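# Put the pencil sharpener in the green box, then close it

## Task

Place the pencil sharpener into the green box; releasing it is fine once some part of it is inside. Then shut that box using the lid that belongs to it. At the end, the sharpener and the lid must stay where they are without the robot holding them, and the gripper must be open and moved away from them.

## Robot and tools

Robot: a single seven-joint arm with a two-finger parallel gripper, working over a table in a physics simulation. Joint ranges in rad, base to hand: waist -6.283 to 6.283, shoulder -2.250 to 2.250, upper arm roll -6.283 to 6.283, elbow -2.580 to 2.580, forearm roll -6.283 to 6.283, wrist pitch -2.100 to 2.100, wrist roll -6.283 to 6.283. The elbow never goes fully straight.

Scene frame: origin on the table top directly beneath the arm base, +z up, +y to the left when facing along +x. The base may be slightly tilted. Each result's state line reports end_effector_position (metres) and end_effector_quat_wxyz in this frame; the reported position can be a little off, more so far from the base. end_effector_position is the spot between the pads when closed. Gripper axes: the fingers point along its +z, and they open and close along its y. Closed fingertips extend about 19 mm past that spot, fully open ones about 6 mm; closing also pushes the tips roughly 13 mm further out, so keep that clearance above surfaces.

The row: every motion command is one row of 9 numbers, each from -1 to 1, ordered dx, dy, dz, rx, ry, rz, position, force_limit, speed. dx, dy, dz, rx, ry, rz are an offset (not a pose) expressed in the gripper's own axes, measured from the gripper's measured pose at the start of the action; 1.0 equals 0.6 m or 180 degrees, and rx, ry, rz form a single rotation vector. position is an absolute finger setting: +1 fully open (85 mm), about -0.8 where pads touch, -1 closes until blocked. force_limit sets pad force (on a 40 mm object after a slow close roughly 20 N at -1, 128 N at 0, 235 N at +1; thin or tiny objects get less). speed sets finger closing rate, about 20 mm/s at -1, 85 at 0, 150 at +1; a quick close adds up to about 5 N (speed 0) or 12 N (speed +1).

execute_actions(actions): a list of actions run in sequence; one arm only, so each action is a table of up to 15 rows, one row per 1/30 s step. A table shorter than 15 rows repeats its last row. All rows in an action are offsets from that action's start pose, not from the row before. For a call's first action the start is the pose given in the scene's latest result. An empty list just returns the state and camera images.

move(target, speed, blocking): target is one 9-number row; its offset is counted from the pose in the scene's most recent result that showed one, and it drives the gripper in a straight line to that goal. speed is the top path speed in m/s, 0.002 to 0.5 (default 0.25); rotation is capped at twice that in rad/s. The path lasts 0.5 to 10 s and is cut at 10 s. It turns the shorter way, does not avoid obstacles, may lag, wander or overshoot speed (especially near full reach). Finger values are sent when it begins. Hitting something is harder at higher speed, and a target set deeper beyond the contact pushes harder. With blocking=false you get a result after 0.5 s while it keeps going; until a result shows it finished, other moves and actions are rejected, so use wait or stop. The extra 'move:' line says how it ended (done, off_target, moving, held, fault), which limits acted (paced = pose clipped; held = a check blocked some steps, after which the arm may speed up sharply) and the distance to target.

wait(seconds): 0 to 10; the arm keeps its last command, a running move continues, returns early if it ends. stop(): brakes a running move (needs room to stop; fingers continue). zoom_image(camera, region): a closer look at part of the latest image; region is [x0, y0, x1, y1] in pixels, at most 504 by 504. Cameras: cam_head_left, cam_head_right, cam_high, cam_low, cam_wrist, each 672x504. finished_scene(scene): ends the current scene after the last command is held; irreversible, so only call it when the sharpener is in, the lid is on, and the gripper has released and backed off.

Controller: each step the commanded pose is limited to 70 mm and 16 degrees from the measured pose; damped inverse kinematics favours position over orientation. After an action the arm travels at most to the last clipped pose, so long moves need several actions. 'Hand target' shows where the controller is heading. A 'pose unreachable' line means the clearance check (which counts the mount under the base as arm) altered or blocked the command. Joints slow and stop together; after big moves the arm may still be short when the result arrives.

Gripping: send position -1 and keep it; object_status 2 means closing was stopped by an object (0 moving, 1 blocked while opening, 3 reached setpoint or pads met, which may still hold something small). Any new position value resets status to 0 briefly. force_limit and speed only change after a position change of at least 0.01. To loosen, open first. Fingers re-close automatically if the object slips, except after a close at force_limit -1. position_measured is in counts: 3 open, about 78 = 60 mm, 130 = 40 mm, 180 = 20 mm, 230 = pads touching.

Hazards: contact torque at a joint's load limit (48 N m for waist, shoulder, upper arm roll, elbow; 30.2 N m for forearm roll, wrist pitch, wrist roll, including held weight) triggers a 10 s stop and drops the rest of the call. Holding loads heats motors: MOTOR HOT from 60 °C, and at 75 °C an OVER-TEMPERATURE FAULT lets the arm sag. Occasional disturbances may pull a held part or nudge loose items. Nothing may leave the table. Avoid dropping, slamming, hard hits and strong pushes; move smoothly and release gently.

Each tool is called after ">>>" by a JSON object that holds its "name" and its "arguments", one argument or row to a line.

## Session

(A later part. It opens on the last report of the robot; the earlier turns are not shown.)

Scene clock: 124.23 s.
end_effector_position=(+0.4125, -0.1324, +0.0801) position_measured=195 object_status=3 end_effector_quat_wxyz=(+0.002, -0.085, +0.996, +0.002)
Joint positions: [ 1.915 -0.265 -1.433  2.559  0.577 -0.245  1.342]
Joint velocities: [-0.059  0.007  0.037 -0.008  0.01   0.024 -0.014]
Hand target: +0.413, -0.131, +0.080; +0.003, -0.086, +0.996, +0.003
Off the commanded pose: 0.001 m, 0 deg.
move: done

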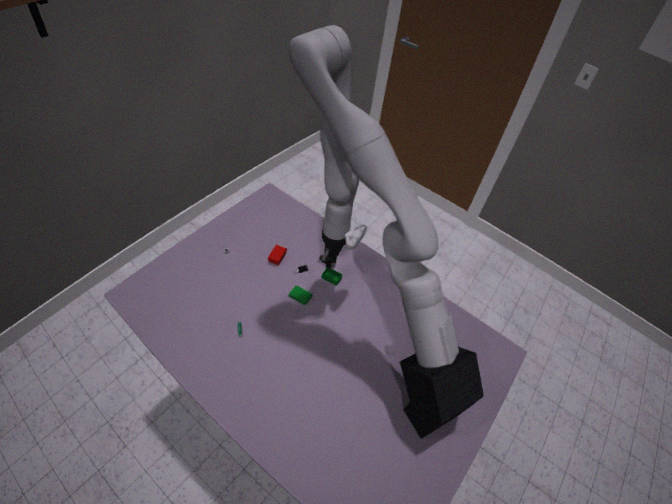

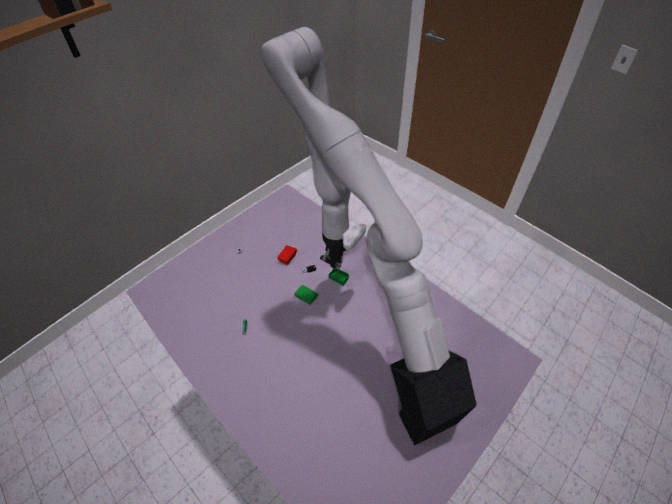

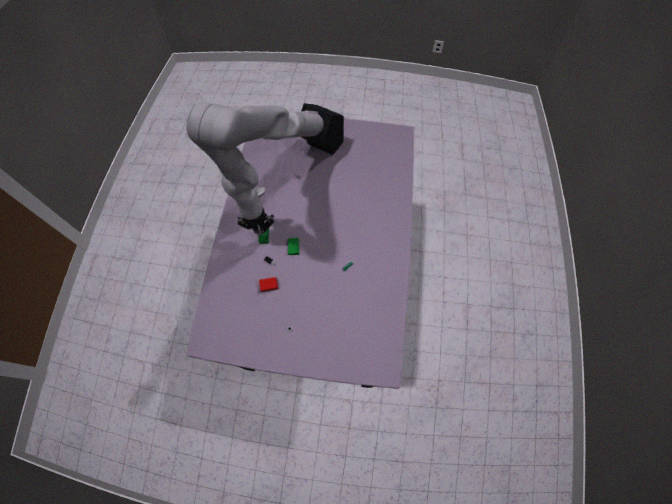

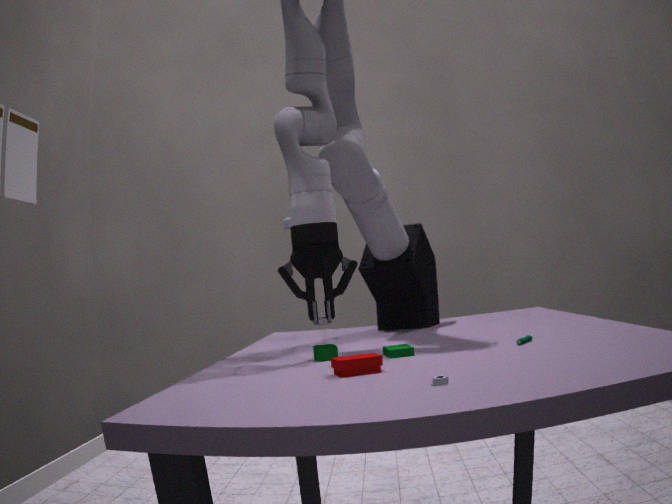

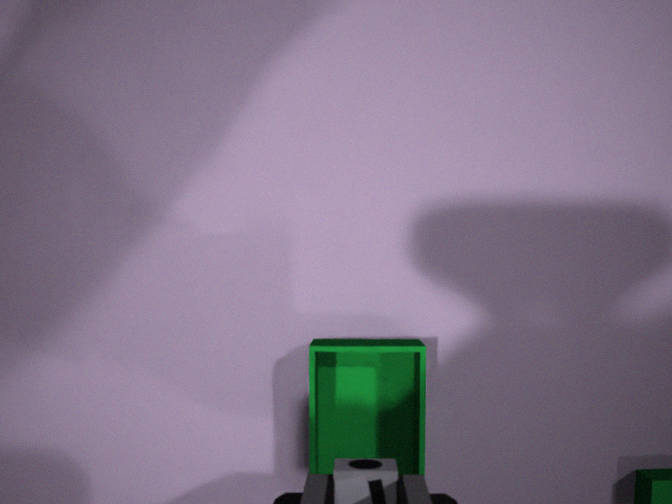

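Still held; lower again and open more.

>>> {"name": "move", "arguments": {
  "target": [0,0,0.07,0,0,0,-0.53,0,-0.5],
  "speed": 0.02
}}

>>> {"name": "execute_actions", "arguments": {
  "actions": [
    [[0,0,0,0,0,0,-0.4,0,-0.5]],
    [[0,0,0,0,0,0,-0.4,0,-0.5]]
  ]
}}

>>> {"name": "move", "arguments": {
  "target": [0,0,-0.07,0,0,0,-0.4,0,-0.5],
  "speed": 0.04
}}

Scene clock: 130.13 s.
end_effector_position=(+0.4133, -0.1319, +0.0384) position_measured=195 object_status=3 end_effector_quat_wxyz=(+0.003, -0.086, +0.996, +0.002)
Joint positions: [ 2.462 -0.379 -1.88   2.547  0.602 -0.452  1.326]
Joint velocities: [ 0.016 -0.006 -0.002  0.     0.002 -0.004 -0.001]
Hand target: +0.413, -0.132, +0.038; +0.003, -0.085, +0.996, +0.001
Off the commanded pose: 0.001 m, 0 deg.
move: done

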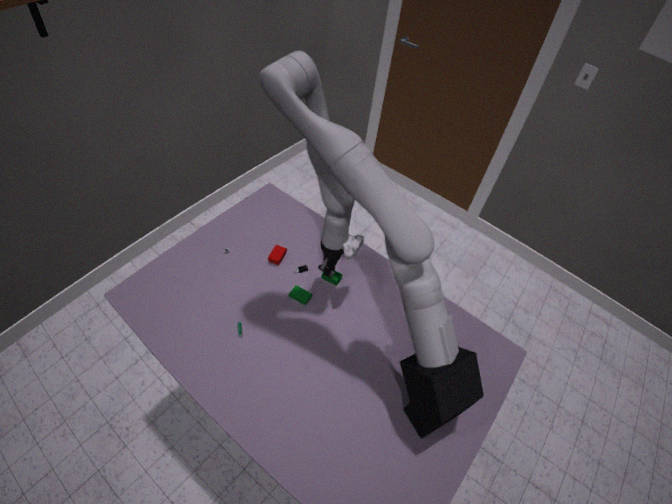

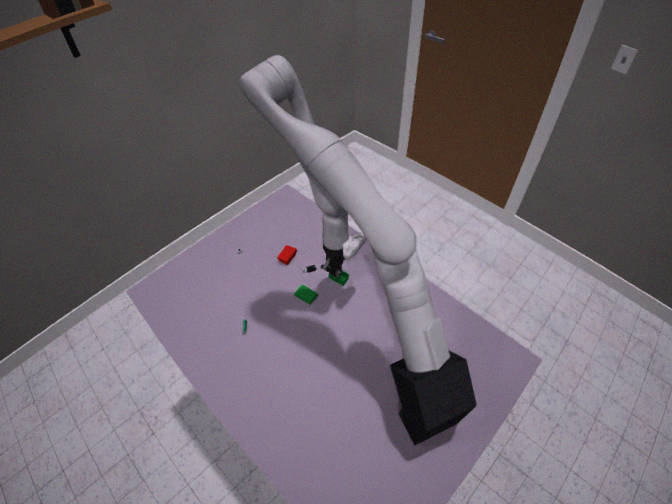

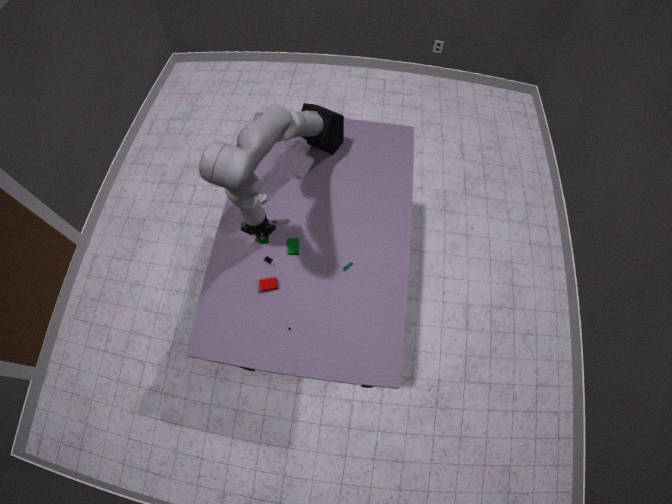

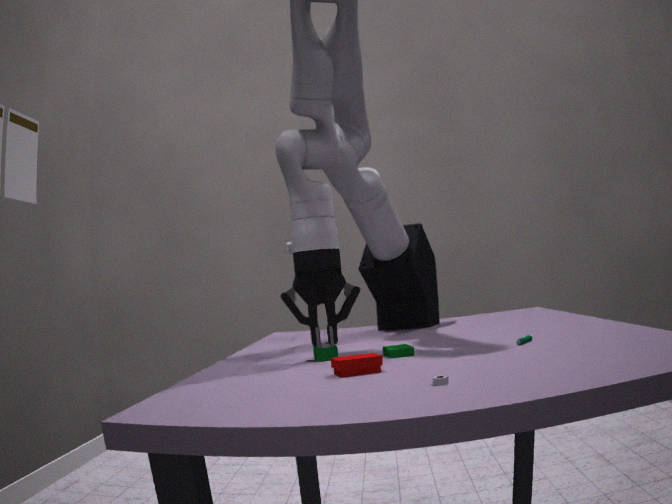

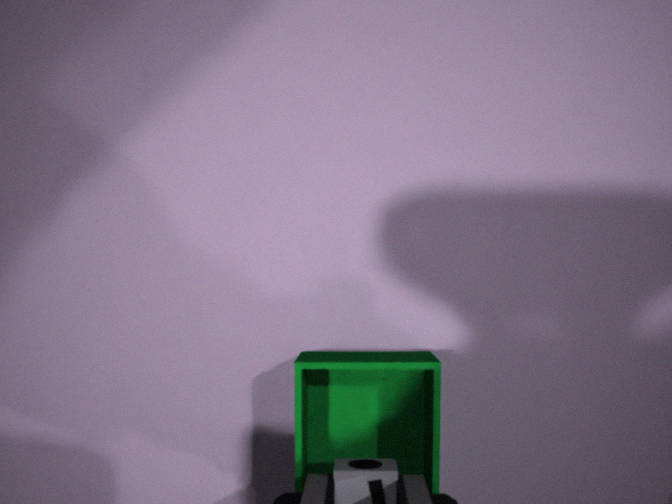

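Scene clock: 131.13 s.
end_effector_position=(+0.4133, -0.1319, +0.0384) position_measured=183 object_status=1 end_effector_quat_wxyz=(+0.003, -0.086, +0.996, +0.002)
Joint positions: [ 2.462 -0.379 -1.88   2.547  0.602 -0.452  1.326]
Joint velocities: [-0.    -0.001 -0.    -0.001  0.     0.001 -0.001]
Hand target: +0.413, -0.132, +0.038; +0.003, -0.086, +0.996, +0.002
Off the commanded pose: 0.000 m, 0 deg.

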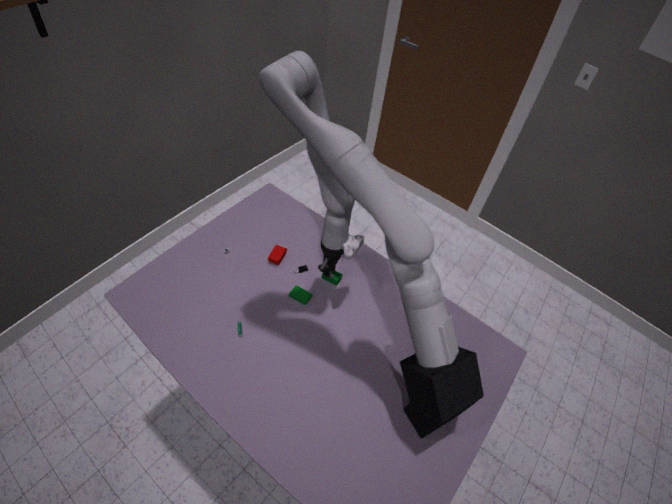

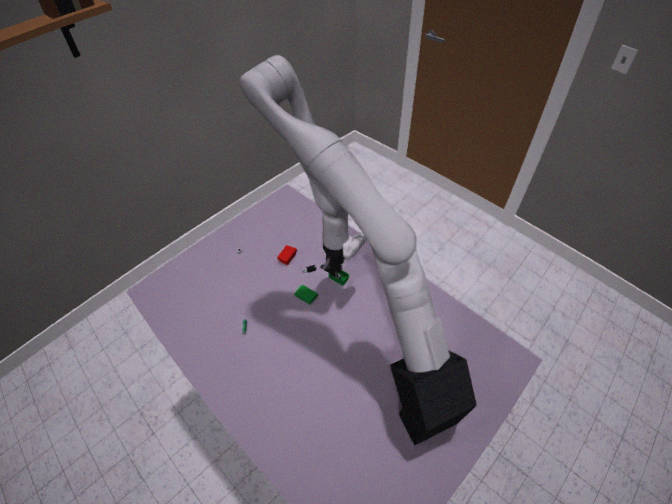

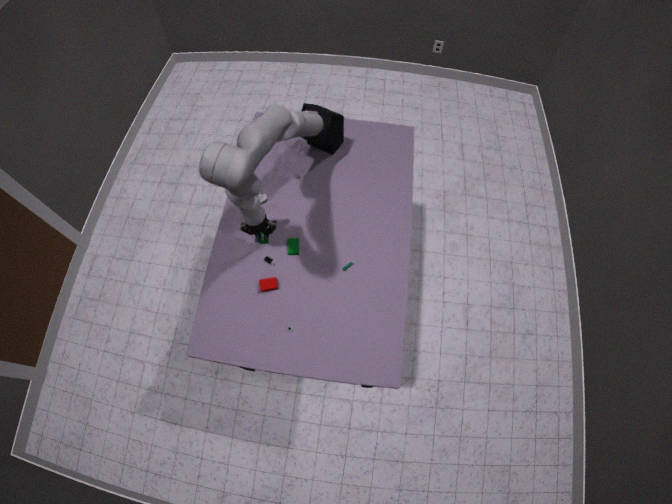

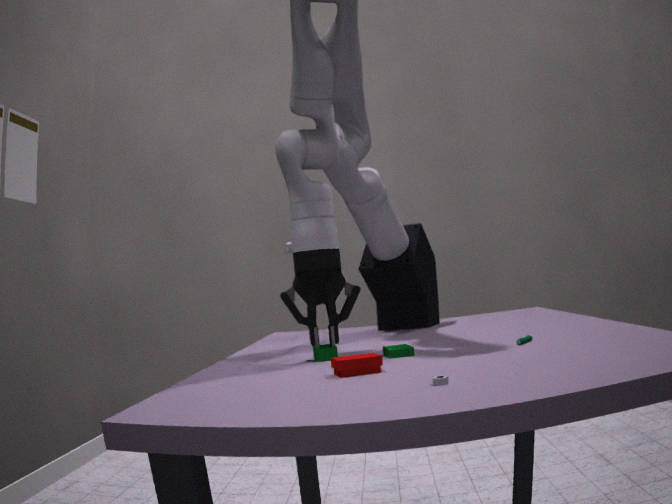

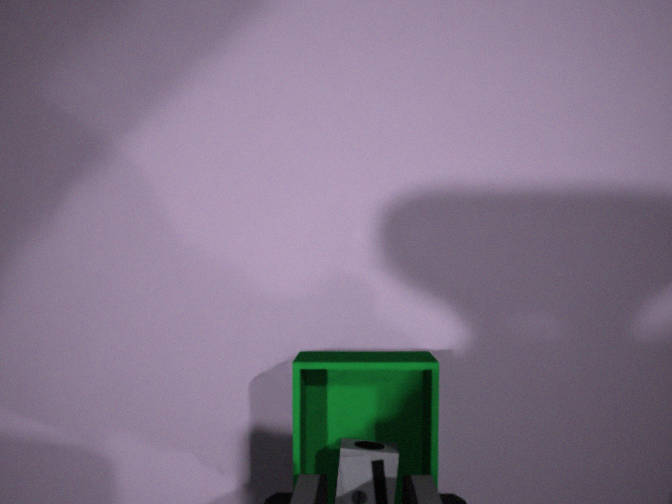

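Scene clock: 132.67 s.
end_effector_position=(+0.4123, -0.1331, +0.0800) position_measured=183 object_status=1 end_effector_quat_wxyz=(+0.002, -0.084, +0.996, +0.001)
Joint positions: [ 1.916 -0.261 -1.435  2.56   0.558 -0.244  1.362]
Joint velocities: [-0.063  0.008  0.041 -0.006  0.01   0.025 -0.014]
Hand target: +0.413, -0.132, +0.080; +0.003, -0.085, +0.996, +0.003
Off the commanded pose: 0.001 m, 0 deg.
move: done

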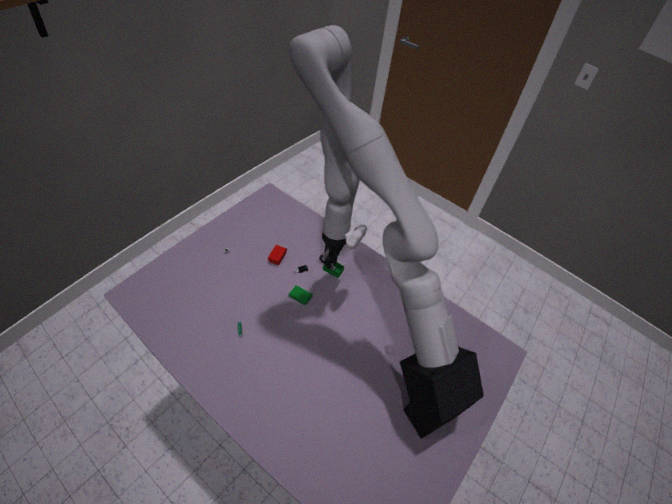

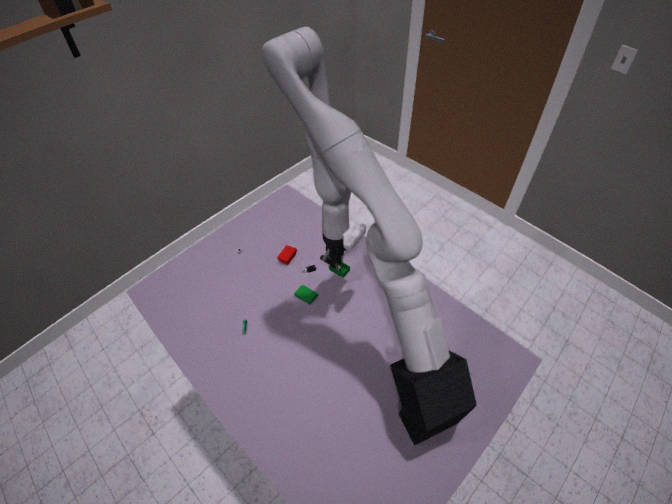

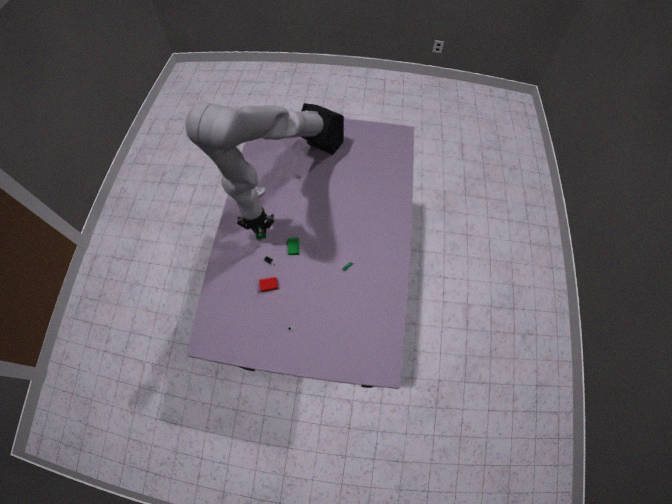

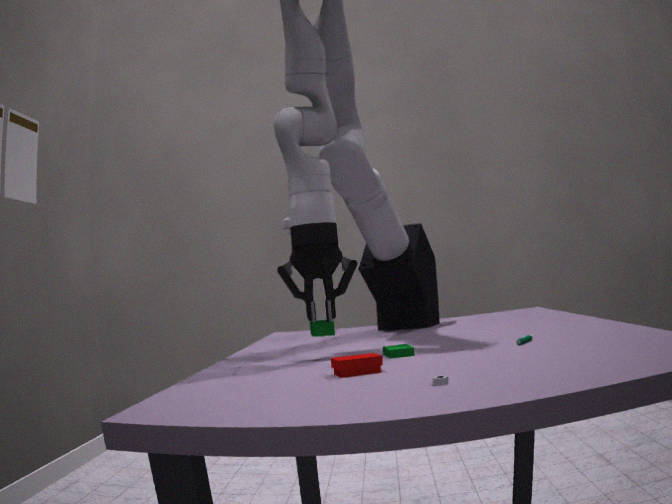

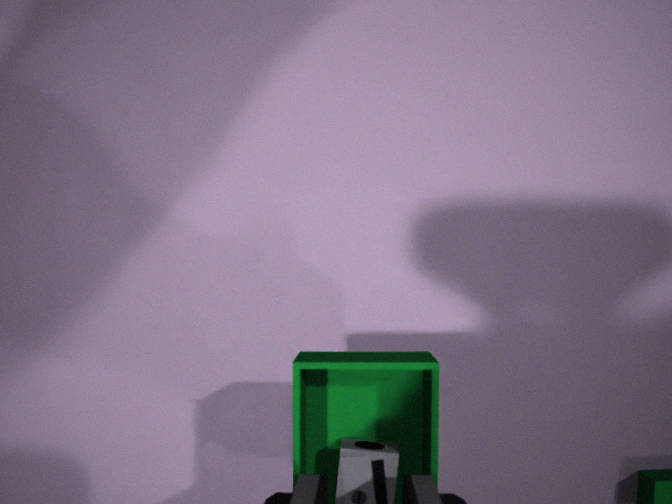

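>>> {"name": "move", "arguments": {
  "target": [-0.158,0.35,0,0,0,0,-0.4,0,-0.5],
  "speed": 0.05
}}

>>> {"name": "move", "arguments": {
  "target": [0,0,0.066,0,0,0,-0.4,0,-0.5],
  "speed": 0.015
}}

>>> {"name": "execute_actions", "arguments": {
  "actions": [
    [[0,0,0,0,0,0,-0.47,0,-1]],
    [[0,0,0,0,0,0,-0.47,0,-1]]
  ]
}}

>>> {"name": "move", "arguments": {
  "target": [0,0,-0.08,0,0,0,-0.47,0,-1],
  "speed": 0.03
}}

Scene clock: 144.77 s.
end_effector_position=(+0.4697, +0.0906, +0.0814) position_measured=183 object_status=1 end_effector_quat_wxyz=(+0.002, -0.084, +0.996, +0.002)
Joint positions: [ 1.703 -0.669 -1.886  2.241  0.185  0.136  0.975]
Joint velocities: [ 0.    -0.002 -0.001 -0.002  0.001  0.003 -0.001]
Hand target: +0.470, +0.091, +0.081; +0.002, -0.084, +0.996, +0.002
Off the commanded pose: 0.001 m, 0 deg.
move: done

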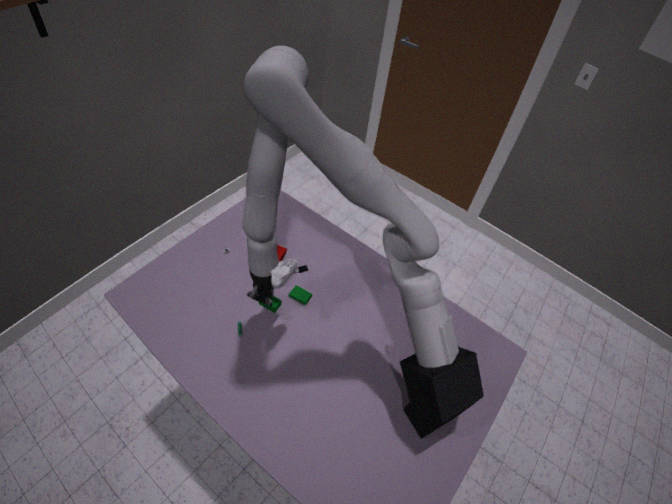

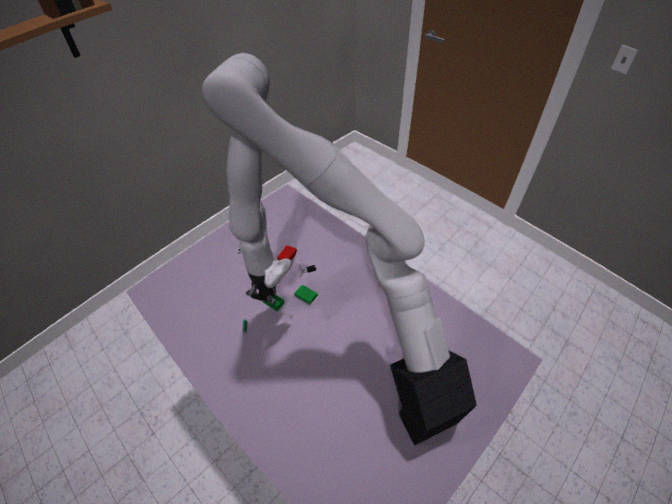

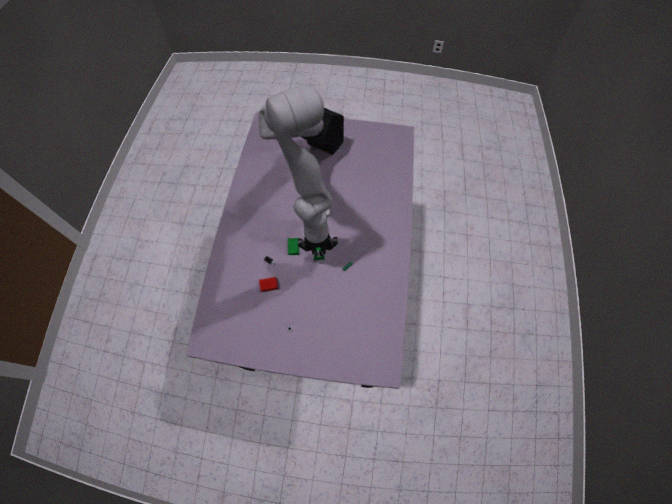

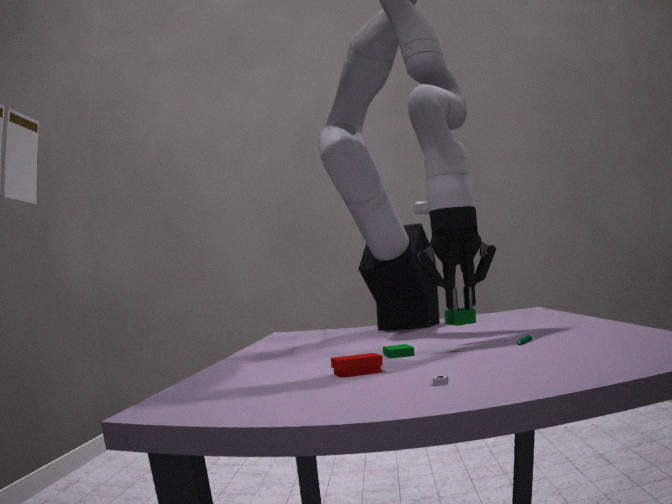

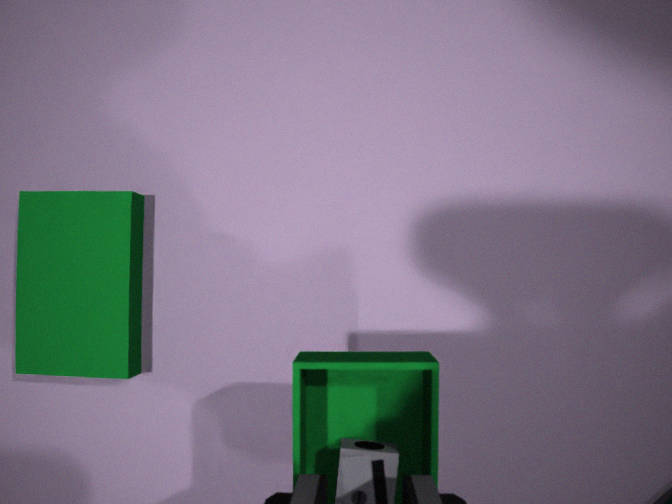

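Scene clock: 147.63 s.
end_effector_position=(+0.4701, +0.0909, +0.0420) position_measured=183 object_status=1 end_effector_quat_wxyz=(+0.003, -0.084, +0.996, +0.002)
Joint positions: [ 1.872 -0.724 -1.997  2.234  0.182  0.019  0.981]
Joint velocities: [ 0.006 -0.003 -0.002 -0.001 -0.001 -0.002  0.   ]
Hand target: +0.470, +0.091, +0.042; +0.003, -0.084, +0.996, +0.002
Off the commanded pose: 0.000 m, 0 deg.
move: done

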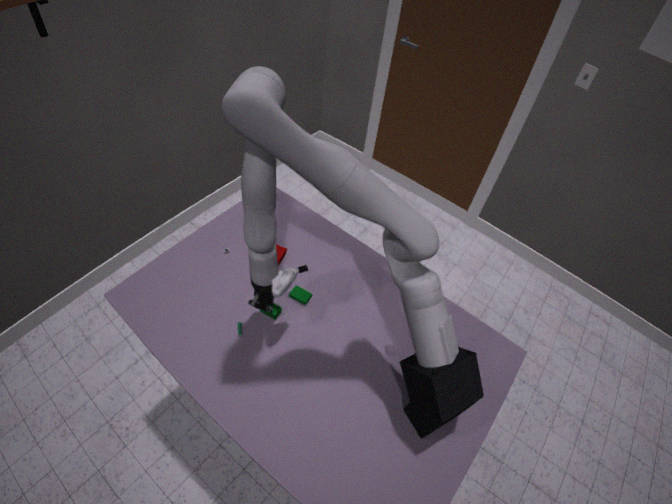

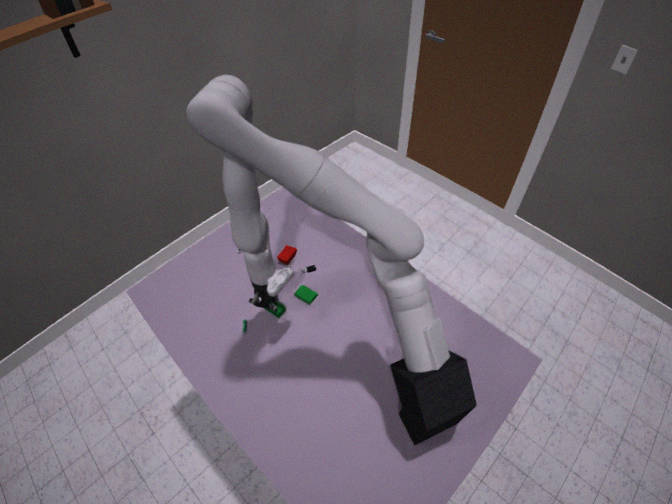

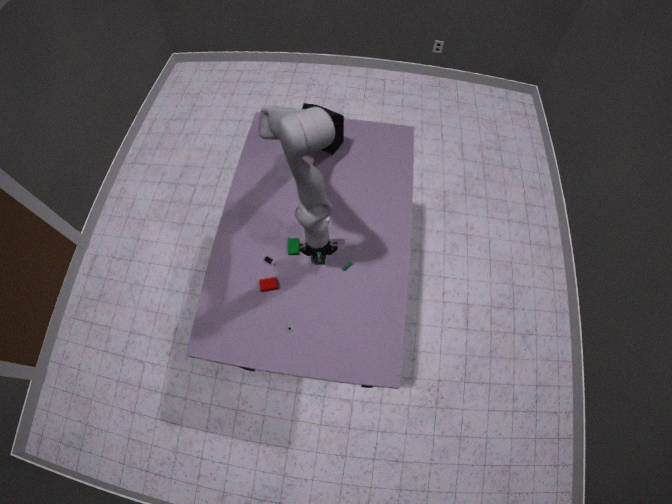

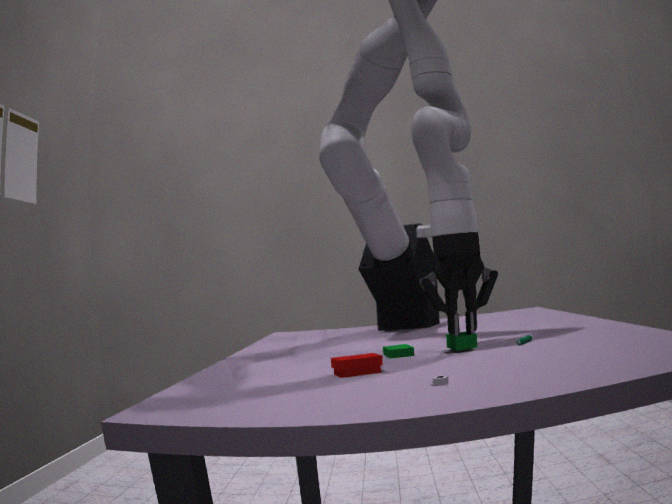

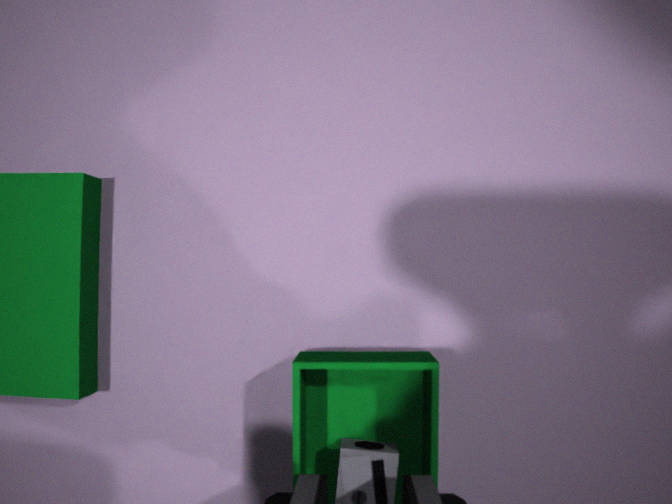

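Scene clock: 148.63 s.
end_effector_position=(+0.4701, +0.0909, +0.0420) position_measured=188 object_status=3 end_effector_quat_wxyz=(+0.003, -0.084, +0.996, +0.002)
Joint positions: [ 1.872 -0.724 -1.997  2.234  0.182  0.019  0.981]
Joint velocities: [-0.    -0.001 -0.    -0.001 -0.001  0.    -0.001]
Hand target: +0.470, +0.091, +0.042; +0.003, -0.084, +0.996, +0.002
Off the commanded pose: 0.000 m, 0 deg.

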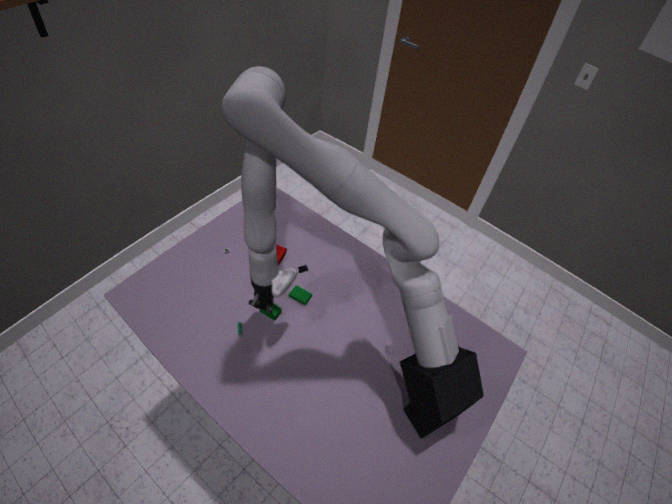

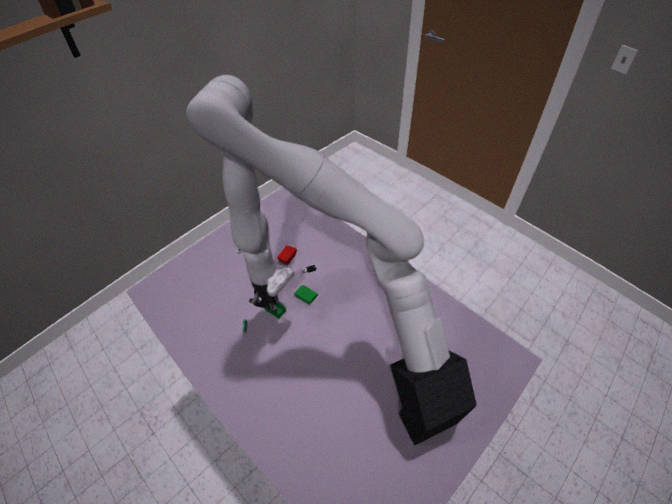

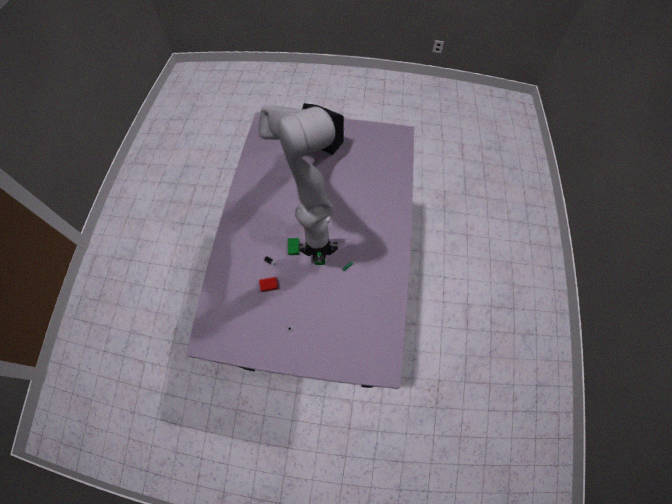

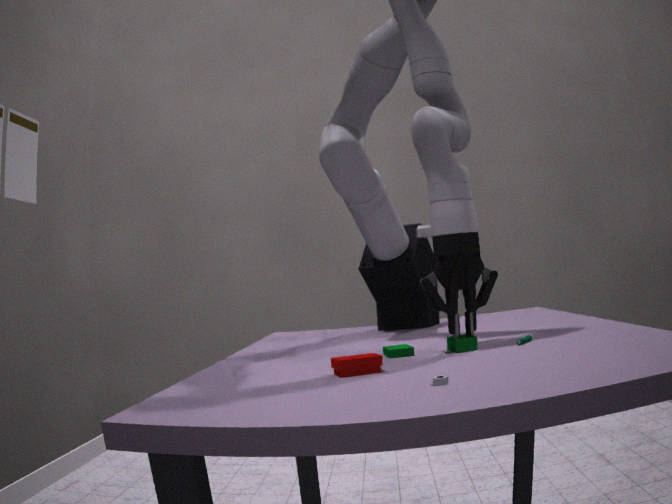

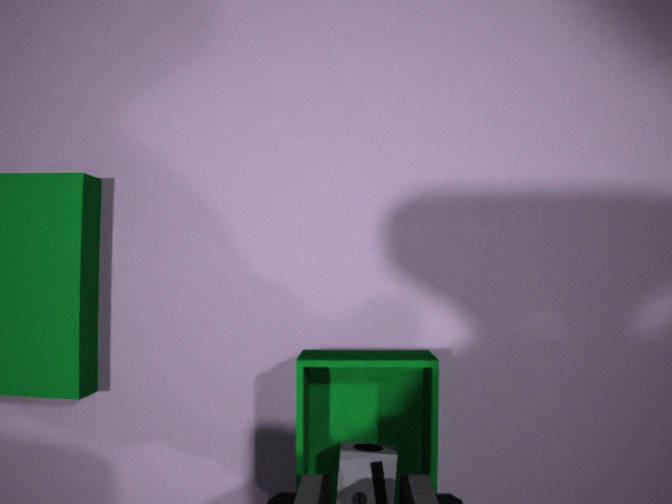

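Scene clock: 150.50 s.
end_effector_position=(+0.4697, +0.0904, +0.0897) position_measured=188 object_status=3 end_effector_quat_wxyz=(+0.002, -0.084, +0.996, +0.002)
Joint positions: [ 1.665 -0.659 -1.86   2.24   0.186  0.162  0.973]
Joint velocities: [-0.011  0.001  0.001 -0.002  0.     0.003 -0.001]
Hand target: +0.470, +0.091, +0.090; +0.002, -0.084, +0.996, +0.003
Off the commanded pose: 0.000 m, 0 deg.
move: done

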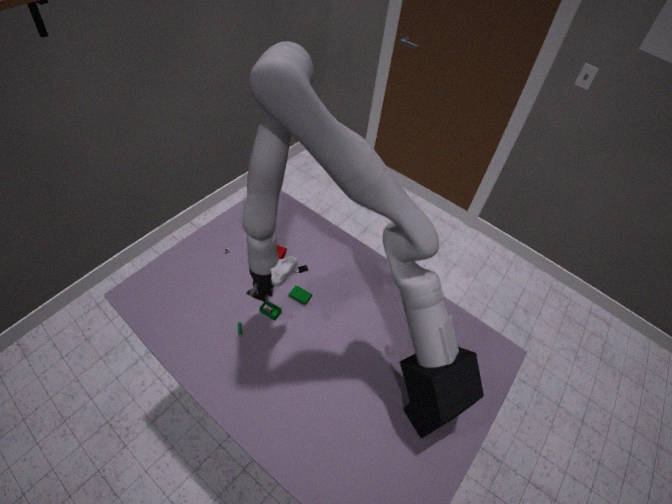

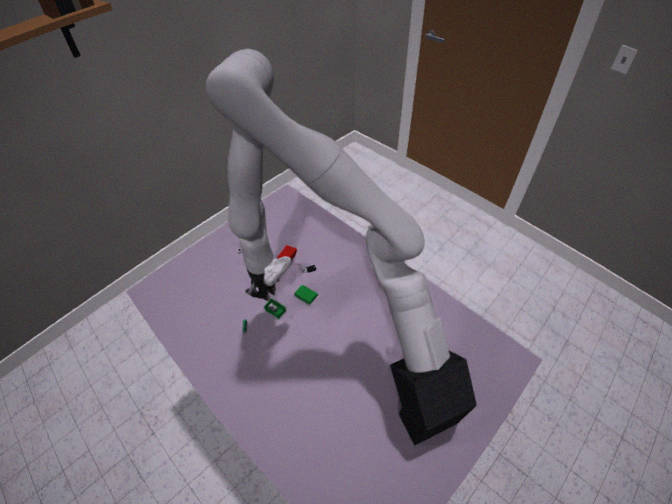

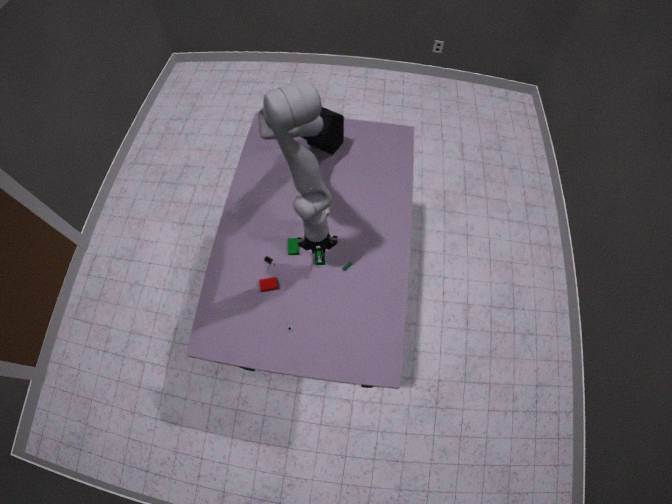

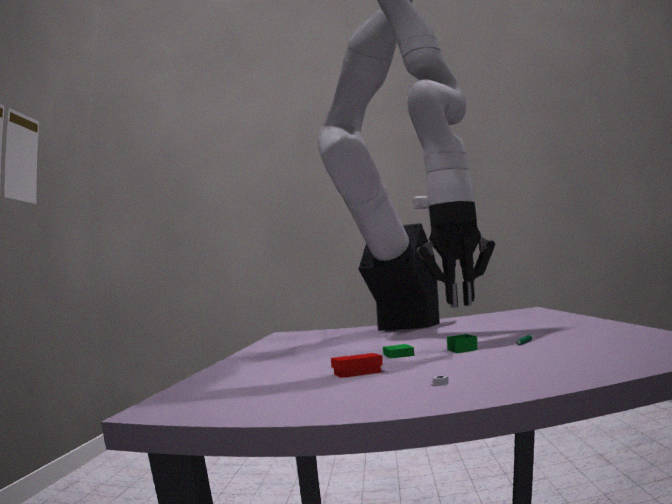

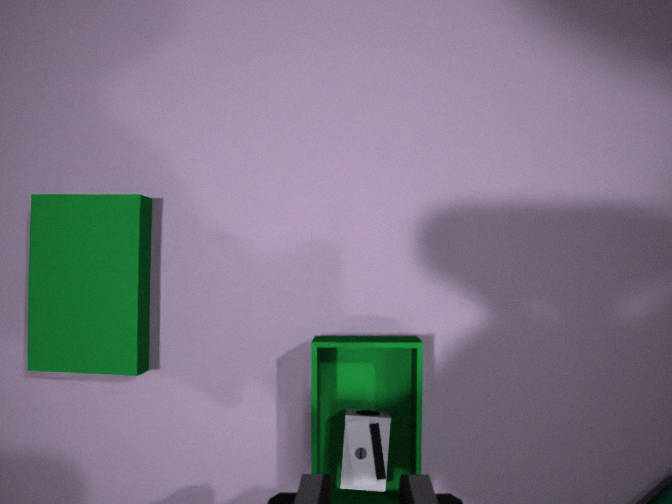

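>>> {"name": "move", "arguments": {
  "target": [0.083,-0.162,0.04,0,0,0,0.3,0,0],
  "speed": 0.07
}}

Scene clock: 155.60 s.
end_effector_position=(+0.4376, -0.0139, +0.0652) position_measured=91 object_status=3 end_effector_quat_wxyz=(+0.003, -0.084, +0.996, +0.002)
Joint positions: [ 1.872 -0.551 -1.78   2.468  0.323 -0.162  1.109]
Joint velocities: [ 0.009  0.002 -0.002  0.001  0.001 -0.003 -0.   ]
Hand target: +0.438, -0.014, +0.065; +0.003, -0.084, +0.996, +0.002
Off the commanded pose: 0.001 m, 0 deg.
move: done

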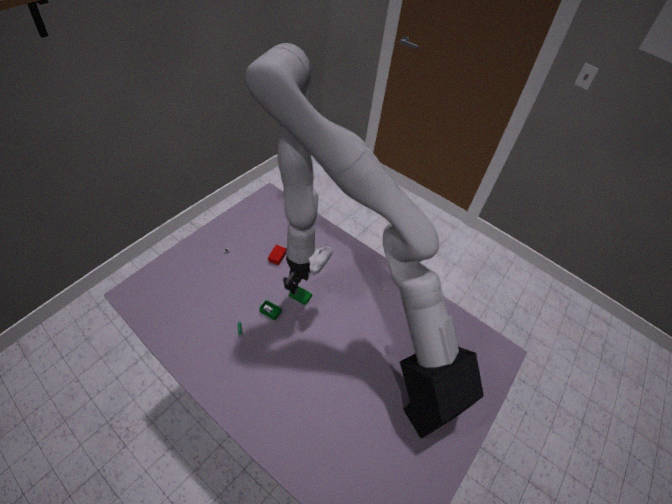

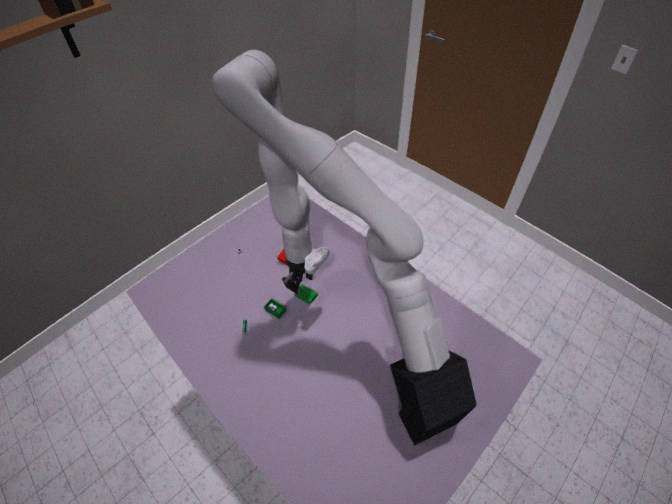

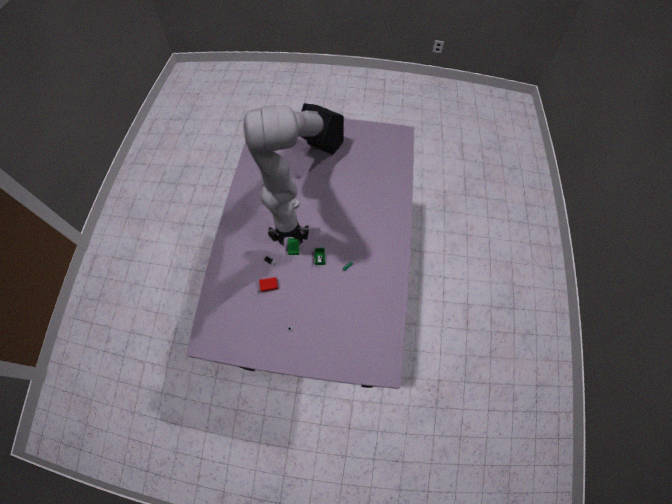

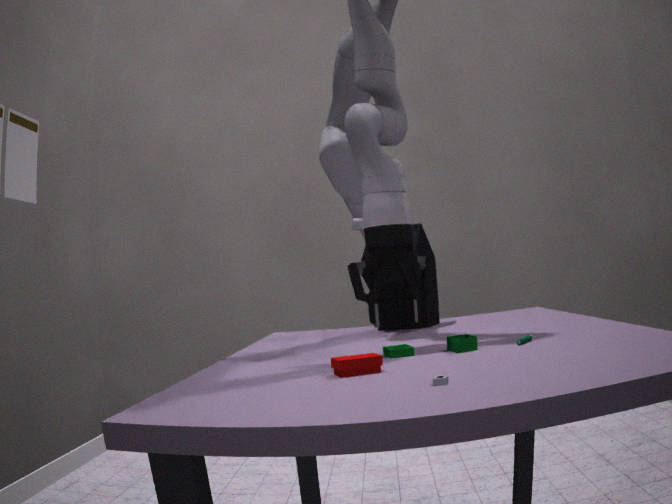

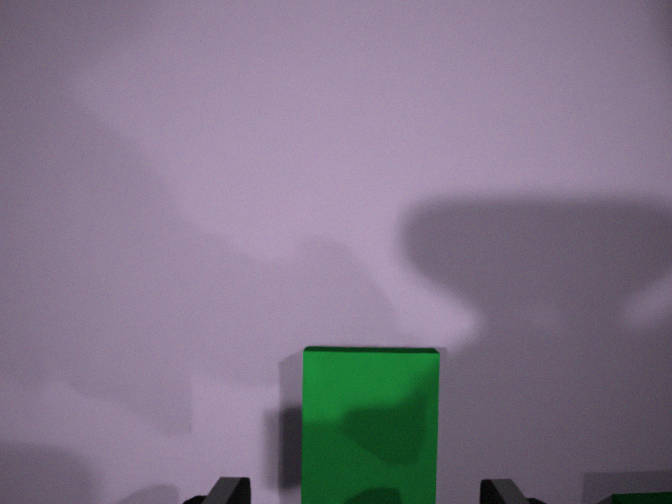

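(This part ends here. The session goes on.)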